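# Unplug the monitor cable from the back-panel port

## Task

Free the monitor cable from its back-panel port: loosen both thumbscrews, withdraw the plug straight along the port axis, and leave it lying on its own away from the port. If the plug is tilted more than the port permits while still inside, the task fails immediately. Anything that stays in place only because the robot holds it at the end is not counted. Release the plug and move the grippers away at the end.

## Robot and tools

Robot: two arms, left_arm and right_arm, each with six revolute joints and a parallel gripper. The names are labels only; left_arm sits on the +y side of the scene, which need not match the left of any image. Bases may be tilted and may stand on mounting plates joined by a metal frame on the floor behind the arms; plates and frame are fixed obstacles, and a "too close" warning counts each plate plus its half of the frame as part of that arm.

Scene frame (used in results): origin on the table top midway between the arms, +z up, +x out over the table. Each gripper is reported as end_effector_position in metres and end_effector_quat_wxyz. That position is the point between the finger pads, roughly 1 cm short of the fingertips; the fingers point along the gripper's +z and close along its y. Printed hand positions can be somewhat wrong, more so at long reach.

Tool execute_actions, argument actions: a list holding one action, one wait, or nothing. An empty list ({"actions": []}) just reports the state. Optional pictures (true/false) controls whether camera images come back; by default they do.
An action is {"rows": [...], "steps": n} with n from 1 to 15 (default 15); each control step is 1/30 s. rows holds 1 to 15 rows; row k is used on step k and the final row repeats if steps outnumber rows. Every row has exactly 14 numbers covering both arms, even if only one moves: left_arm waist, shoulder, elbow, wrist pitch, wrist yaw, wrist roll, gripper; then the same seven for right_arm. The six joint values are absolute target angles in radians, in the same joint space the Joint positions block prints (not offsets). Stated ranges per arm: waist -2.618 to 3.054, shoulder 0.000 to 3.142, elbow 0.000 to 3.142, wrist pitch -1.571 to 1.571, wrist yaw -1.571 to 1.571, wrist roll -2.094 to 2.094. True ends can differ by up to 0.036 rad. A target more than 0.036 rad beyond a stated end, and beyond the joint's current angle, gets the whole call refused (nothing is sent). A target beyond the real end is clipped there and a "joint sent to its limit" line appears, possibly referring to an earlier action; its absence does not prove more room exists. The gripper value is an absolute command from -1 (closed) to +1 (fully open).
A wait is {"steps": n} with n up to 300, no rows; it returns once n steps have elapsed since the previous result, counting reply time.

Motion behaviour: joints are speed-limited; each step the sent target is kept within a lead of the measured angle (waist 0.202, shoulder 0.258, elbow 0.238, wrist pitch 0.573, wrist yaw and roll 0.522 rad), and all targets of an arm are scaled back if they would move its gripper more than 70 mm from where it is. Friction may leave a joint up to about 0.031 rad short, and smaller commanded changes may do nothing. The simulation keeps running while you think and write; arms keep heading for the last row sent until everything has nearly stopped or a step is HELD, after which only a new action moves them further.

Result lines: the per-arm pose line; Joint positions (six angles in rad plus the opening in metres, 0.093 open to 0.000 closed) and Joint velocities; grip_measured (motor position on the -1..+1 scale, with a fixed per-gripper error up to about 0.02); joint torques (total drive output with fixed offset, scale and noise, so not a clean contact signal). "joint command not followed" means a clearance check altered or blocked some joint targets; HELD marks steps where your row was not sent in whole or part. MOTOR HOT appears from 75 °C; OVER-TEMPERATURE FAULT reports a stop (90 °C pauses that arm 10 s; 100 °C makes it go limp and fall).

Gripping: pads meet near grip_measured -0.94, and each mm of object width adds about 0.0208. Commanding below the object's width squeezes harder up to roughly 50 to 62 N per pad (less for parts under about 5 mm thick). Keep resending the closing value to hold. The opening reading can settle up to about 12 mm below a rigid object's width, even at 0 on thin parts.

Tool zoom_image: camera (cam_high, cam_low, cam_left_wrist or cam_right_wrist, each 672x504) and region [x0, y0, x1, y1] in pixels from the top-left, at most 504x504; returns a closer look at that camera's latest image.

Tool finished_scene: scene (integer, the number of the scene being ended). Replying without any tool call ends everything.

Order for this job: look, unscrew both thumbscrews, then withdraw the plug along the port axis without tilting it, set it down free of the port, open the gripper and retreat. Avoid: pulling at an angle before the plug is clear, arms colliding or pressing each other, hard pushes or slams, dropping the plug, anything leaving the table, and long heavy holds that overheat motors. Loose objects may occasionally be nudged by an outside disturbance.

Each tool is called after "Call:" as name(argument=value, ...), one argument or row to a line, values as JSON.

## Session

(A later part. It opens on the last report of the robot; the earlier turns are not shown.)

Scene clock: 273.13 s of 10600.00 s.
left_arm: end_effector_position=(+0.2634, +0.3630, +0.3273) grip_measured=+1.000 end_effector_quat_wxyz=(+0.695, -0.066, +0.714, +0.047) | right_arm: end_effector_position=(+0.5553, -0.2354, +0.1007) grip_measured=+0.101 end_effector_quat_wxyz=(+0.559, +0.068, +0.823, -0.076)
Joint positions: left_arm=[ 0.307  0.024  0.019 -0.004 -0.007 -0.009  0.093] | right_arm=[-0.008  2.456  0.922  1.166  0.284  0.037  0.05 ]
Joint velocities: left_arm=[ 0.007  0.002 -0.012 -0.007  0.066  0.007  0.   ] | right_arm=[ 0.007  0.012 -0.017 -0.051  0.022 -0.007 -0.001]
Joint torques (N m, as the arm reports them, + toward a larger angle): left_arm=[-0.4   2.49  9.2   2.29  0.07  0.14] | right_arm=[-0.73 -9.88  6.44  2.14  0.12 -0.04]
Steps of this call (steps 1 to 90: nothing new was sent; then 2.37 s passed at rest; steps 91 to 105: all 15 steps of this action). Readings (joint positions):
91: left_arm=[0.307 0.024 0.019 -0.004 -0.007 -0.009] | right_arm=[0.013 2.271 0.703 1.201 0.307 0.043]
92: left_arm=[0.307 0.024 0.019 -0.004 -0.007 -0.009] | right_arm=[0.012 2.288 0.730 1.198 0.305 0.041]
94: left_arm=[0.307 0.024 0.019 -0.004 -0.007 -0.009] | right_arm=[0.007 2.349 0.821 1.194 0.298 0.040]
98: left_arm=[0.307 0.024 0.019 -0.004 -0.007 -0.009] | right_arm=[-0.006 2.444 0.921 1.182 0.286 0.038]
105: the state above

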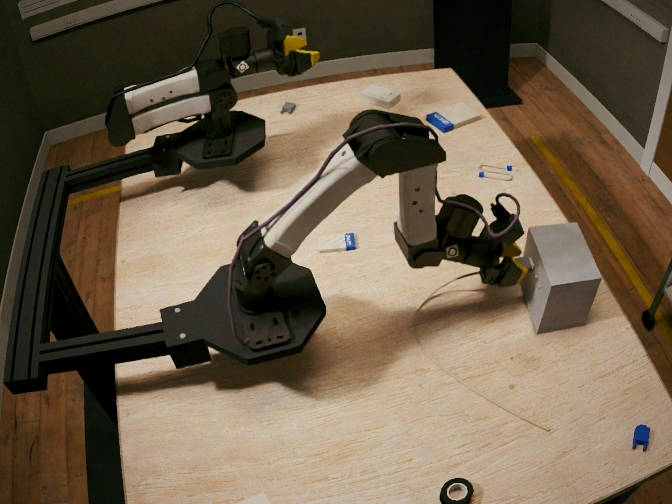

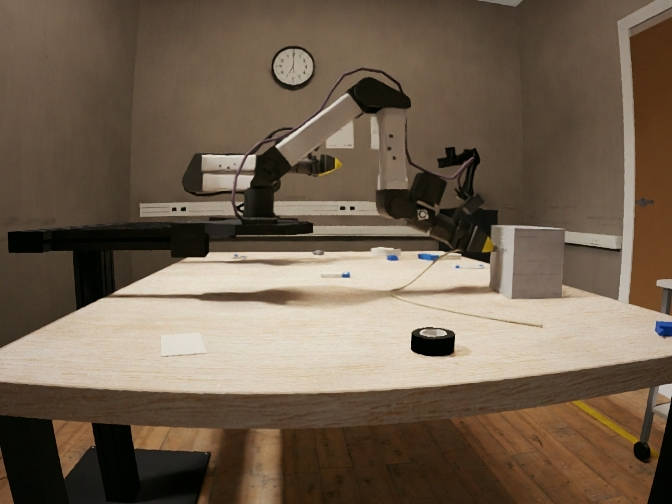

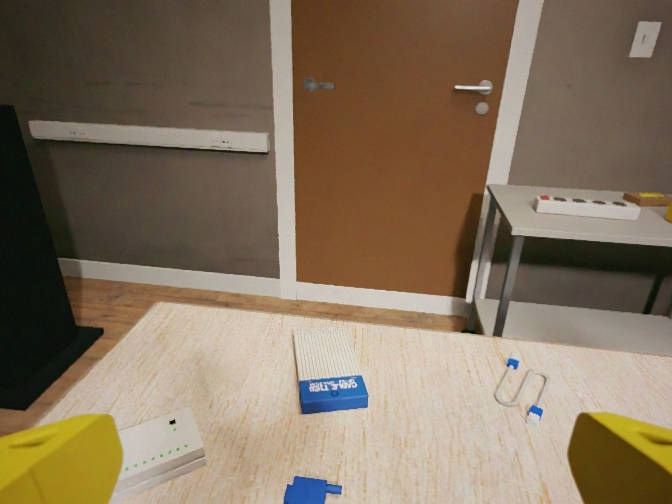

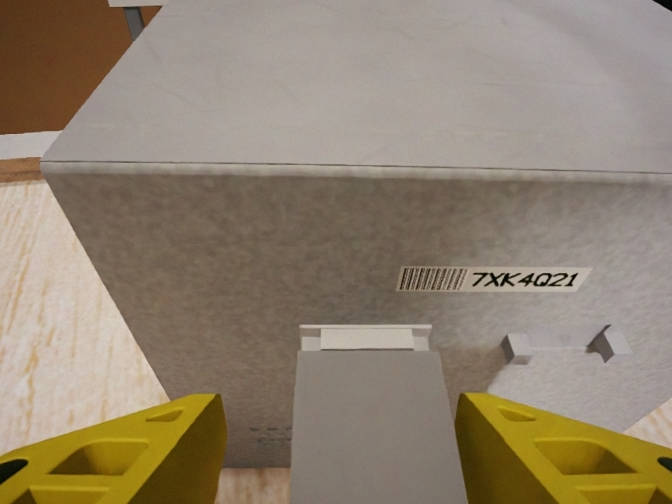

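Call:
execute_actions(
  actions=[
    {"rows":[[0.3,0.03,0.03,0,0,0,1,-0.028,2.47,0.935,1.165,0.275,0.03,0.0],[0.3,0.03,0.03,0,0,0,1,-0.028,2.47,0.935,1.165,0.275,0.03,0.0],[0.3,0.03,0.03,0,0,0,1,-0.028,2.47,0.935,1.165,0.275,0.03,0.0],[0.3,0.03,0.03,0,0,0,1,-0.028,2.47,0.935,1.165,0.275,0.03,0.0],[0.3,0.03,0.03,0,0,0,1,-0.028,2.47,0.935,1.165,0.275,0.03,-0.1]]},
  ],
)

Scene clock: 277.70 s of 10600.00 s.
left_arm: end_effector_position=(+0.2634, +0.3630, +0.3273) grip_measured=+1.000 end_effector_quat_wxyz=(+0.695, -0.066, +0.714, +0.047) | right_arm: end_effector_position=(+0.5552, -0.2425, +0.1005) grip_measured=-0.099 end_effector_quat_wxyz=(+0.558, +0.073, +0.823, -0.080)
Joint positions: left_arm=[ 0.307  0.024  0.019 -0.004 -0.007 -0.009  0.093] | right_arm=[-0.023  2.456  0.922  1.166  0.282  0.036  0.04 ]
Joint velocities: left_arm=[-0.017 -0.017 -0.002 -0.007 -0.022 -0.007  0.   ] | right_arm=[ 0.002  0.012 -0.002 -0.022  0.037 -0.095  0.   ]
Joint torques (N m, as the arm reports them, + toward a larger angle): left_arm=[-0.41  2.5   9.17  2.3   0.04  0.13] | right_arm=[-0.59 -9.23  6.34  2.07  0.14 -0.11]
Steps of this call (steps 1 to 15: the robot went on to your last target; steps 16 to 90: nothing new was sent; then 1.07 s passed at rest; steps 91 to 105: all 15 steps of this action). Readings (joint positions):
91: left_arm=[0.307 0.024 0.019 -0.004 -0.007 -0.009] | right_arm=[-0.010 2.456 0.922 1.166 0.282 0.037]
92: left_arm=[0.307 0.024 0.019 -0.004 -0.007 -0.009] | right_arm=[-0.012 2.456 0.922 1.166 0.282 0.036]
94: left_arm=[0.307 0.024 0.019 -0.004 -0.007 -0.009] | right_arm=[-0.018 2.456 0.922 1.166 0.282 0.036]
98: left_arm=[0.307 0.024 0.019 -0.004 -0.007 -0.009] | right_arm=[-0.023 2.456 0.922 1.166 0.282 0.036]
105: the state above

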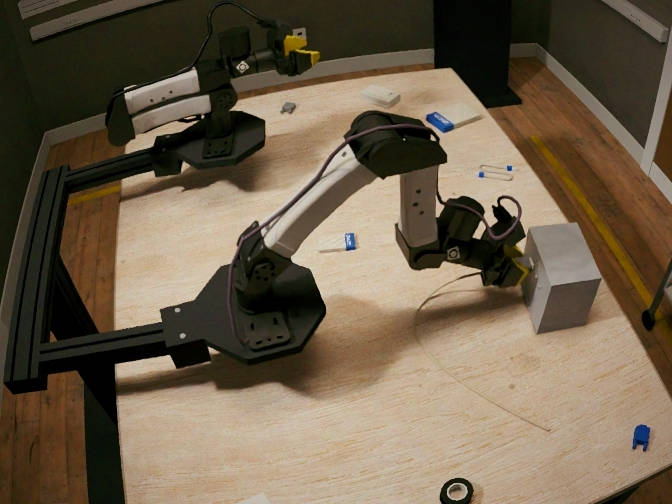

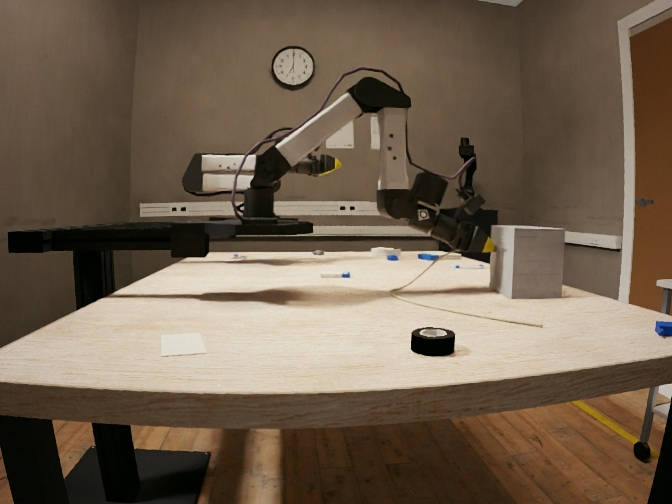

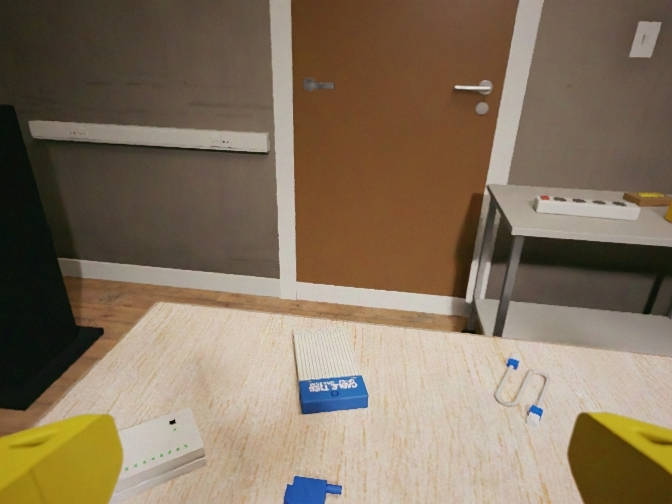

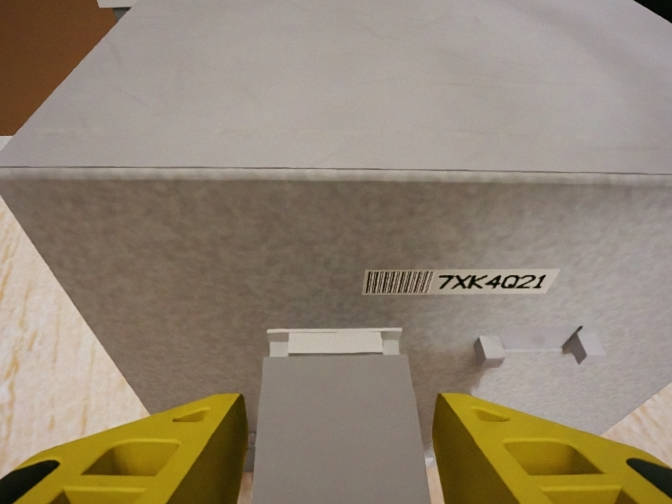

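Call:
execute_actions(
  actions=[
    {"rows":[[0.3,0.03,0.03,0,0,0,1,-0.016,2.445,0.912,1.17,0.283,0.036,-0.4]]},
  ],
  pictures=false,
)

Call:
execute_actions(
  actions=[
    {"rows":[[0.3,0.03,0.03,0,0,0,1,-0.014,2.439,0.897,1.183,0.283,0.036,-0.4],[0.3,0.03,0.03,0,0,0,1,-0.014,2.439,0.897,1.183,0.283,0.036,-0.4],[0.3,0.03,0.03,0,0,0,1,-0.013,2.436,0.886,1.191,0.283,0.036,-0.4],[0.3,0.03,0.03,0,0,0,1,-0.013,2.436,0.886,1.191,0.283,0.036,-0.4],[0.3,0.03,0.03,0,0,0,1,-0.011,2.433,0.875,1.199,0.283,0.036,-0.4],[0.3,0.03,0.03,0,0,0,1,-0.011,2.433,0.875,1.199,0.283,0.036,-0.4],[0.3,0.03,0.03,0,0,0,1,-0.01,2.43,0.864,1.205,0.283,0.036,-0.4]]},
  ],
)

Scene clock: 282.60 s of 10600.00 s.
left_arm: end_effector_position=(+0.2634, +0.3630, +0.3273) grip_measured=+1.000 end_effector_quat_wxyz=(+0.695, -0.066, +0.714, +0.047) | right_arm: end_effector_position=(+0.5553, -0.2416, +0.1005) grip_measured=-0.388 end_effector_quat_wxyz=(+0.558, +0.072, +0.823, -0.079)
Joint positions: left_arm=[ 0.307  0.024  0.019 -0.004 -0.007 -0.009  0.093] | right_arm=[-0.021  2.456  0.922  1.166  0.28   0.037  0.027]
Joint velocities: left_arm=[-0.017  0.012 -0.017  0.066  0.037  0.051  0.   ] | right_arm=[-0.007 -0.007  0.002 -0.051  0.022 -0.007 -0.   ]
Joint torques (N m, as the arm reports them, + toward a larger angle): left_arm=[-0.44  2.47  9.14  2.28  0.06  0.13] | right_arm=[  0.5  -10.93   4.06   2.11   0.18  -0.01]
Steps of this call (steps 1 to 15: the robot went on to your last target; steps 16 to 90: nothing new was sent; then 1.40 s passed at rest; steps 91 to 105: all 15 steps of this action). Readings (joint positions):
91: left_arm=[0.307 0.024 0.019 -0.004 -0.007 -0.009] | right_arm=[-0.023 2.456 0.922 1.166 0.281 0.036]
92: left_arm=[0.307 0.024 0.019 -0.004 -0.007 -0.009] | right_arm=[-0.021 2.456 0.922 1.166 0.280 0.037]
94: left_arm=[0.307 0.024 0.019 -0.004 -0.007 -0.009] | right_arm=[-0.021 2.456 0.922 1.166 0.280 0.037]
98: left_arm=[0.307 0.024 0.019 -0.004 -0.007 -0.009] | right_arm=[-0.021 2.456 0.922 1.166 0.280 0.037]
105: the state above

Scene clock: 283.10 s of 10600.00 s.
left_arm: end_effector_position=(+0.2634, +0.3630, +0.3273) grip_measured=+1.000 end_effector_quat_wxyz=(+0.695, -0.066, +0.714, +0.047) | right_arm: end_effector_position=(+0.5437, -0.2392, +0.0965) grip_measured=-0.388 end_effector_quat_wxyz=(+0.552, +0.068, +0.828, -0.077)
Joint positions: left_arm=[ 0.307  0.024  0.019 -0.004 -0.007 -0.009  0.093] | right_arm=[-0.016  2.447  0.877  1.185  0.277  0.037  0.027]
Joint velocities: left_arm=[-0.017  0.012 -0.012 -0.066 -0.081 -0.037  0.   ] | right_arm=[-0.002 -0.007  0.002  0.022 -0.037 -0.037 -0.   ]
Joint torques (N m, as the arm reports them, + toward a larger angle): left_arm=[-0.42  2.54  9.02  2.31  0.06  0.13] | right_arm=[  0.36 -10.95   3.42   2.25   0.25  -0.03]
Steps of this call (steps 1 to 15: all 15 steps of this action). Readings (joint positions):
1: left_arm=[0.307 0.024 0.019 -0.004 -0.007 -0.009] | right_arm=[-0.021 2.456 0.922 1.166 0.280 0.037]
2: left_arm=[0.307 0.024 0.019 -0.004 -0.007 -0.009] | right_arm=[-0.021 2.456 0.922 1.166 0.280 0.037]
4: left_arm=[0.307 0.024 0.019 -0.004 -0.007 -0.009] | right_arm=[-0.021 2.456 0.919 1.170 0.279 0.037]
8: left_arm=[0.307 0.024 0.019 -0.004 -0.007 -0.009] | right_arm=[-0.021 2.453 0.906 1.179 0.277 0.037]
15: the state above

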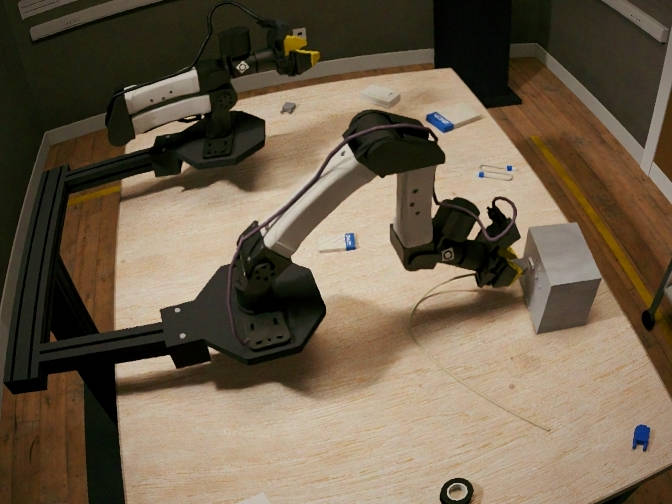

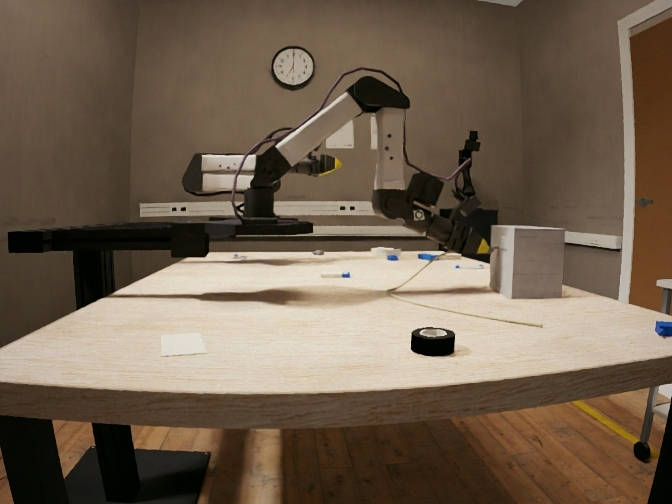

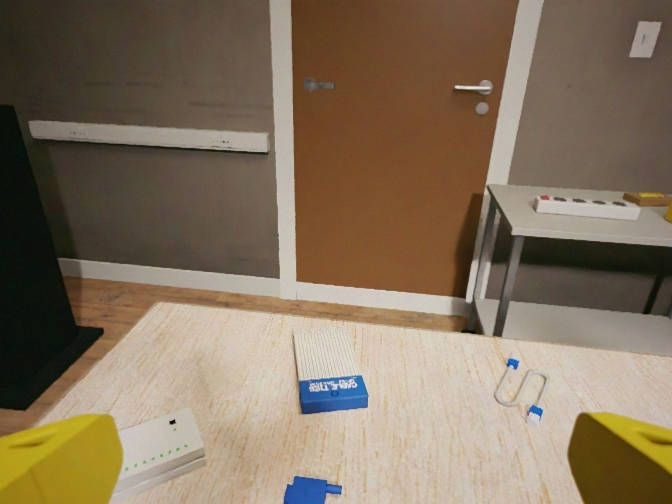

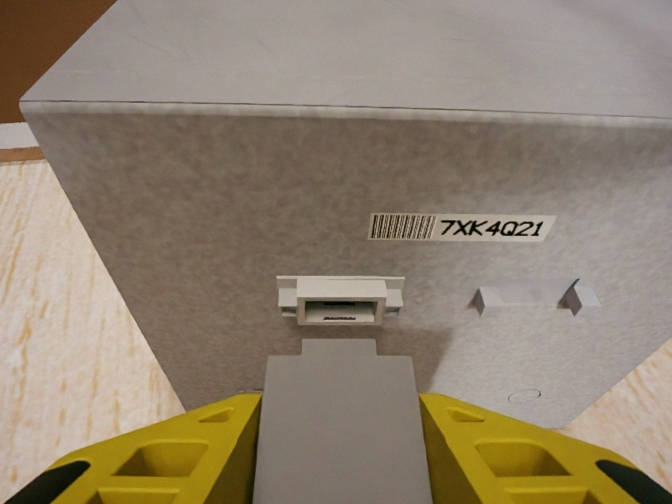

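Call:
execute_actions(
  actions=[
    {"rows":[[0.3,0.03,0.03,0,0,0,1,0,2.41,0.8,1.27,0.283,0.036,-0.4],[0.3,0.03,0.03,0,0,0,1,0,2.41,0.8,1.27,0.283,0.036,-0.4],[0.3,0.03,0.03,0,0,0,1,0,2.41,0.8,1.27,0.283,0.036,-0.4],[0.3,0.03,0.03,0,0,0,1,0,2.41,0.73,1.32,0.283,0.036,-0.4]],"steps":10},
  ],
  pictures=false,
)

Call:
execute_actions(
  actions=[
    {"rows":[[0.3,0.03,0.03,0,0,0,1,0,2.47,0.73,1.36,0.283,0.036,-0.4],[0.3,0.03,0.03,0,0,0,1,0,2.47,0.73,1.38,0.283,0.036,-0.4],[0.3,0.03,0.03,0,0,0,1,0,2.53,0.73,1.42,0.283,0.036,-0.4],[0.3,0.03,0.03,0,0,0,1,0,2.53,0.73,1.42,0.283,0.036,-0.4],[0.3,0.03,0.03,0,0,0,1,0,2.58,0.73,1.42,0.283,0.036,-0.4],[0.3,0.03,0.03,0,0,0,1,0,2.58,0.73,1.42,0.283,0.036,-0.4],[0.3,0.03,0.03,0,0,0,1,0,2.63,0.73,1.42,0.283,0.036,-0.4]]},
  ],
)

Scene clock: 289.07 s of 10600.00 s.
left_arm: end_effector_position=(+0.2634, +0.3630, +0.3273) grip_measured=+1.000 end_effector_quat_wxyz=(+0.695, -0.066, +0.714, +0.047) | right_arm: end_effector_position=(+0.5092, -0.2364, +0.0915) grip_measured=-0.388 end_effector_quat_wxyz=(+0.542, +0.062, +0.835, -0.075)
Joint positions: left_arm=[ 0.307  0.024  0.019 -0.004 -0.007 -0.009  0.093] | right_arm=[-0.005  2.422  0.739  1.274  0.277  0.037  0.027]
Joint velocities: left_arm=[-0.002 -0.002  0.022 -0.022  0.007 -0.037  0.   ] | right_arm=[-0.002 -0.007  0.007  0.139  0.022  0.066 -0.   ]
Joint torques (N m, as the arm reports them, + toward a larger angle): left_arm=[-0.54  2.48  9.05  2.29  0.08  0.15] | right_arm=[ 0.18 -9.64  3.29  2.39  0.18 -0.04]
Steps of this call (steps 1 to 15: the robot went on to your last target; steps 16 to 90: nothing new was sent; then 2.63 s passed at rest; steps 91 to 100: all 10 steps of this action). Readings (joint positions):
91: left_arm=[0.307 0.024 0.019 -0.004 -0.007 -0.009] | right_arm=[-0.016 2.444 0.867 1.194 0.277 0.037]
92: left_arm=[0.307 0.024 0.019 -0.004 -0.007 -0.009] | right_arm=[-0.014 2.436 0.847 1.208 0.277 0.037]
94: left_arm=[0.307 0.024 0.019 -0.004 -0.007 -0.009] | right_arm=[-0.009 2.427 0.809 1.234 0.277 0.037]
98: left_arm=[0.307 0.024 0.019 -0.004 -0.007 -0.009] | right_arm=[-0.005 2.422 0.742 1.268 0.277 0.037]
100: the state above

Scene clock: 289.57 s of 10600.00 s.
left_arm: end_effector_position=(+0.2634, +0.3630, +0.3273) grip_measured=+1.000 end_effector_quat_wxyz=(+0.695, -0.066, +0.714, +0.047) | right_arm: end_effector_position=(+0.4754, -0.2377, +0.0219) grip_measured=-0.388 end_effector_quat_wxyz=(+0.499, +0.055, +0.861, -0.081)
Joint positions: left_arm=[ 0.307  0.024  0.019 -0.004 -0.007 -0.009  0.093] | right_arm=[-0.005  2.64   0.739  1.389  0.277  0.037  0.027]
Joint velocities: left_arm=[-0.007  0.002  0.007  0.007 -0.007 -0.007  0.   ] | right_arm=[-0.022 -0.002  0.002  0.168  0.051 -0.007 -0.   ]
Joint torques (N m, as the arm reports them, + toward a larger angle): left_arm=[-0.44  2.41  9.11  2.28  0.07  0.12] | right_arm=[ 0.4  -9.8   1.26  2.22  0.26 -0.08]
Steps of this call (steps 1 to 15: all 15 steps of this action). Readings (joint positions):
1: left_arm=[0.307 0.024 0.019 -0.004 -0.007 -0.009] | right_arm=[-0.005 2.427 0.739 1.288 0.277 0.037]
2: left_arm=[0.307 0.024 0.019 -0.004 -0.007 -0.009] | right_arm=[-0.005 2.435 0.739 1.307 0.277 0.037]
4: left_arm=[0.307 0.024 0.019 -0.004 -0.007 -0.009] | right_arm=[-0.005 2.472 0.739 1.354 0.277 0.037]
8: left_arm=[0.307 0.024 0.019 -0.004 -0.007 -0.009] | right_arm=[-0.005 2.584 0.739 1.392 0.277 0.037]
15: the state above

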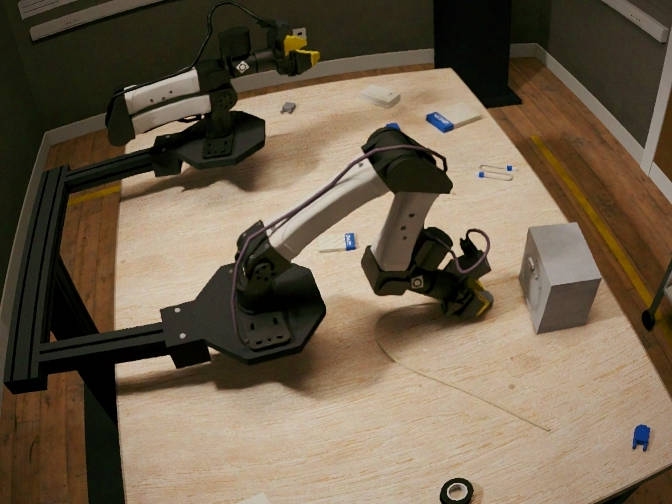

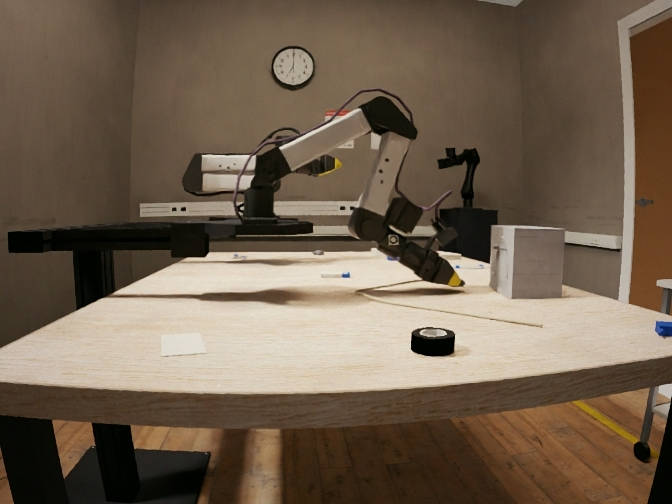

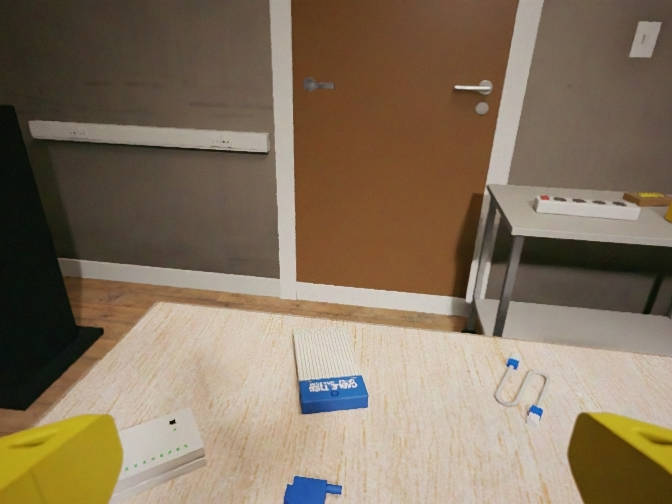

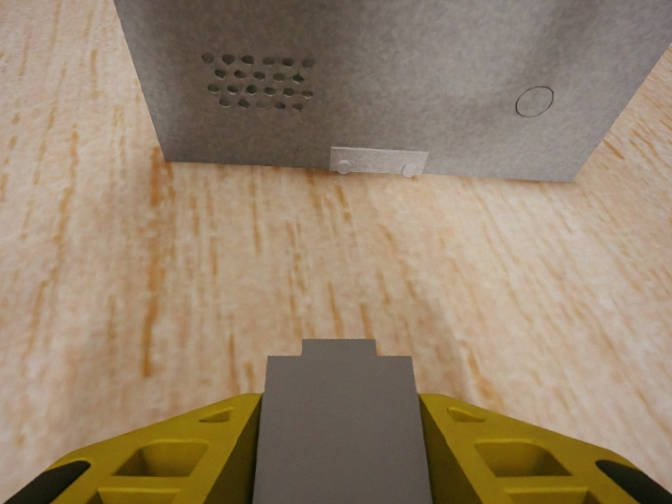

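Call:
execute_actions(
  actions=[
    {"rows":[[0.3,0.03,0.03,0,0,0,1,0,2.64,0.73,1.36,0.283,0.036,-0.4]],"steps":12},
  ],
  pictures=false,
)

Call:
execute_actions(
  actions=[
    {"rows":[[0.3,0.03,0.03,0,0,0,1,0,2.64,0.73,1.36,0.283,0.036,0.3]],"steps":10},
  ],
  pictures=false,
)

Call:
execute_actions(
  actions=[
    {"rows":[[0.3,0.03,0.03,0,0,0,1,0,2.2,0.5,1.2,0.283,0.036,0.3]]},
  ],
)

Call:
finished_scene(
  scene=1,
)

Scene clock: 293.00 s of 10600.00 s.
left_arm: end_effector_position=(+0.2634, +0.3630, +0.3273) grip_measured=+1.000 end_effector_quat_wxyz=(+0.695, -0.066, +0.714, +0.047) | right_arm: end_effector_position=(+0.4717, -0.2379, +0.0159) grip_measured=-0.388 end_effector_quat_wxyz=(+0.486, +0.053, +0.868, -0.083)
Joint positions: left_arm=[ 0.307  0.024  0.019 -0.004 -0.007 -0.009  0.093] | right_arm=[-0.005  2.64   0.739  1.359  0.277  0.037  0.027]
Joint velocities: left_arm=[ 0.002 -0.012 -0.012 -0.081 -0.037  0.007  0.   ] | right_arm=[-0.002 -0.012 -0.007  0.007  0.007 -0.007  0.001]
Joint torques (N m, as the arm reports them, + toward a larger angle): left_arm=[-0.47  2.47  9.19  2.31  0.07  0.11] | right_arm=[ 0.28 -8.92  1.05  2.12  0.28 -0.05]
Steps of this call (steps 1 to 15: the robot went on to your last target; steps 16 to 90: nothing new was sent; then 0.03 s passed at rest; steps 91 to 102: all 12 steps of this action). Readings (joint positions):
91: left_arm=[0.307 0.024 0.019 -0.004 -0.007 -0.009] | right_arm=[-0.005 2.640 0.739 1.393 0.277 0.037]
92: left_arm=[0.307 0.024 0.019 -0.004 -0.007 -0.009] | right_arm=[-0.005 2.640 0.739 1.387 0.277 0.037]
94: left_arm=[0.307 0.024 0.019 -0.004 -0.007 -0.009] | right_arm=[-0.005 2.640 0.739 1.375 0.277 0.037]
98: left_arm=[0.307 0.024 0.019 -0.004 -0.007 -0.009] | right_arm=[-0.005 2.640 0.739 1.363 0.277 0.037]
102: the state above

Scene clock: 293.33 s of 10600.00 s.
left_arm: end_effector_position=(+0.2634, +0.3630, +0.3273) grip_measured=+1.000 end_effector_quat_wxyz=(+0.695, -0.066, +0.714, +0.047) | right_arm: end_effector_position=(+0.4717, -0.2379, +0.0158) grip_measured=+0.298 end_effector_quat_wxyz=(+0.486, +0.053, +0.869, -0.083)
Joint positions: left_arm=[ 0.307  0.024  0.019 -0.004 -0.007 -0.009  0.093] | right_arm=[-0.005  2.64   0.739  1.358  0.277  0.037  0.06 ]
Joint velocities: left_arm=[-0.002 -0.002  0.002  0.007 -0.051 -0.051  0.   ] | right_arm=[ 0.017  0.002  0.007 -0.051  0.007  0.022  0.   ]
Joint torques (N m, as the arm reports them, + toward a larger angle): left_arm=[-0.49  2.54  9.17  2.31  0.06  0.1 ] | right_arm=[ 0.51 -8.99  1.5   1.99  0.25 -0.02]
Steps of this call (steps 1 to 10: all 10 steps of this action). Readings (joint positions):
1: left_arm=[0.307 0.024 0.019 -0.004 -0.007 -0.009] | right_arm=[-0.005 2.640 0.739 1.358 0.277 0.037]
2: left_arm=[0.307 0.024 0.019 -0.004 -0.007 -0.009] | right_arm=[-0.005 2.640 0.739 1.358 0.277 0.037]
4: left_arm=[0.307 0.024 0.019 -0.004 -0.007 -0.009] | right_arm=[-0.005 2.640 0.739 1.358 0.277 0.037]
8: left_arm=[0.307 0.024 0.019 -0.004 -0.007 -0.009] | right_arm=[-0.005 2.640 0.739 1.358 0.277 0.037]
10: the state above

Scene clock: 293.83 s of 10600.00 s.
left_arm: end_effector_position=(+0.2634, +0.3630, +0.3273) grip_measured=+1.000 end_effector_quat_wxyz=(+0.695, -0.066, +0.714, +0.047) | right_arm: end_effector_position=(+0.4573, -0.2413, +0.1197) grip_measured=+0.299 end_effector_quat_wxyz=(+0.516, +0.058, +0.851, -0.080)
Joint positions: left_arm=[ 0.307  0.024  0.019 -0.004 -0.007 -0.009  0.093] | right_arm=[-0.005  2.189  0.504  1.212  0.278  0.037  0.06 ]
Joint velocities: left_arm=[-0.002 -0.007  0.017  0.007  0.095 -0.051  0.   ] | right_arm=[-0.012 -0.007 -0.007 -0.037  0.066 -0.007 -0.   ]
Joint torques (N m, as the arm reports them, + toward a larger angle): left_arm=[-0.4   2.53  9.1   2.31  0.06  0.13] | right_arm=[ 0.31 -6.79  3.34  2.06  0.27 -0.05]
Steps of this call (steps 1 to 15: all 15 steps of this action). Readings (joint positions):
1: left_arm=[0.307 0.024 0.019 -0.004 -0.007 -0.009] | right_arm=[-0.005 2.602 0.702 1.325 0.274 0.037]
2: left_arm=[0.307 0.024 0.019 -0.004 -0.007 -0.009] | right_arm=[-0.005 2.525 0.622 1.282 0.274 0.037]
4: left_arm=[0.307 0.024 0.019 -0.004 -0.007 -0.009] | right_arm=[-0.005 2.357 0.515 1.224 0.277 0.037]
8: left_arm=[0.307 0.024 0.019 -0.004 -0.007 -0.009] | right_arm=[-0.005 2.190 0.504 1.240 0.278 0.037]
15: the state above

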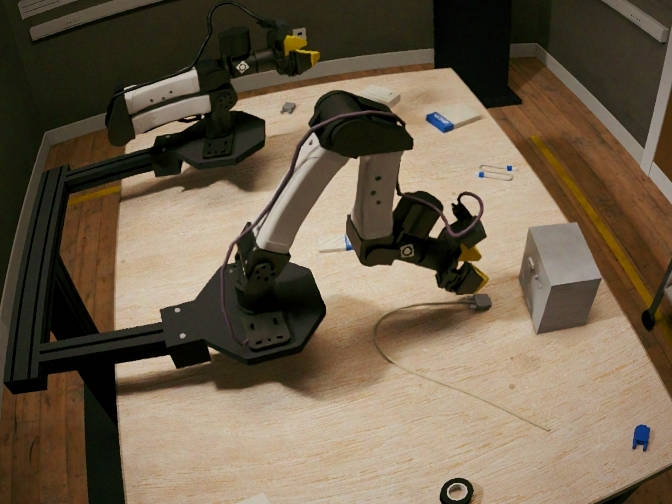

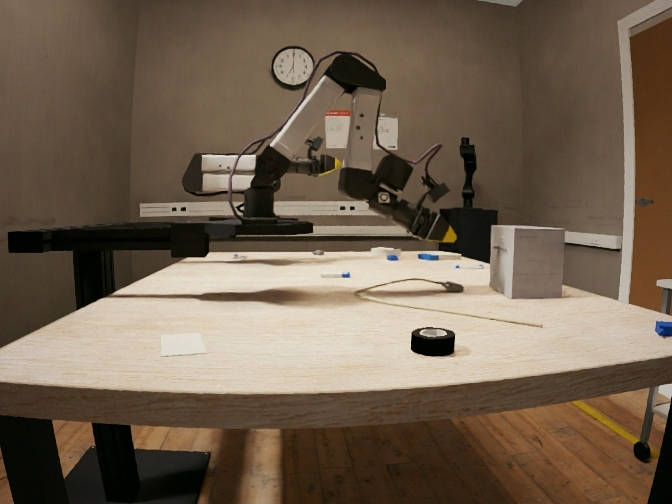

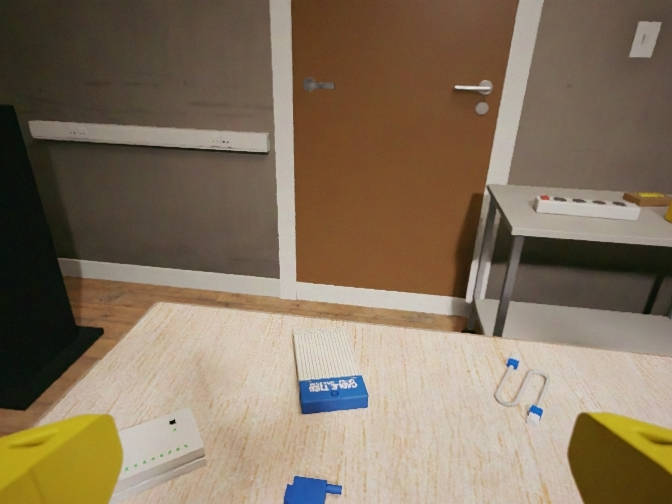

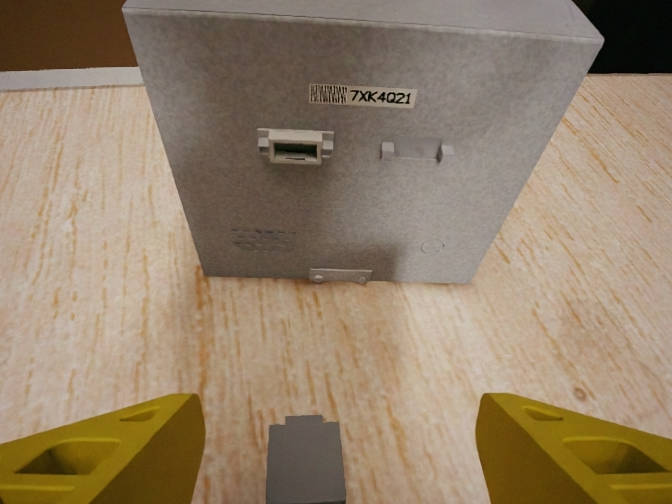

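The scene is finished: the task was done.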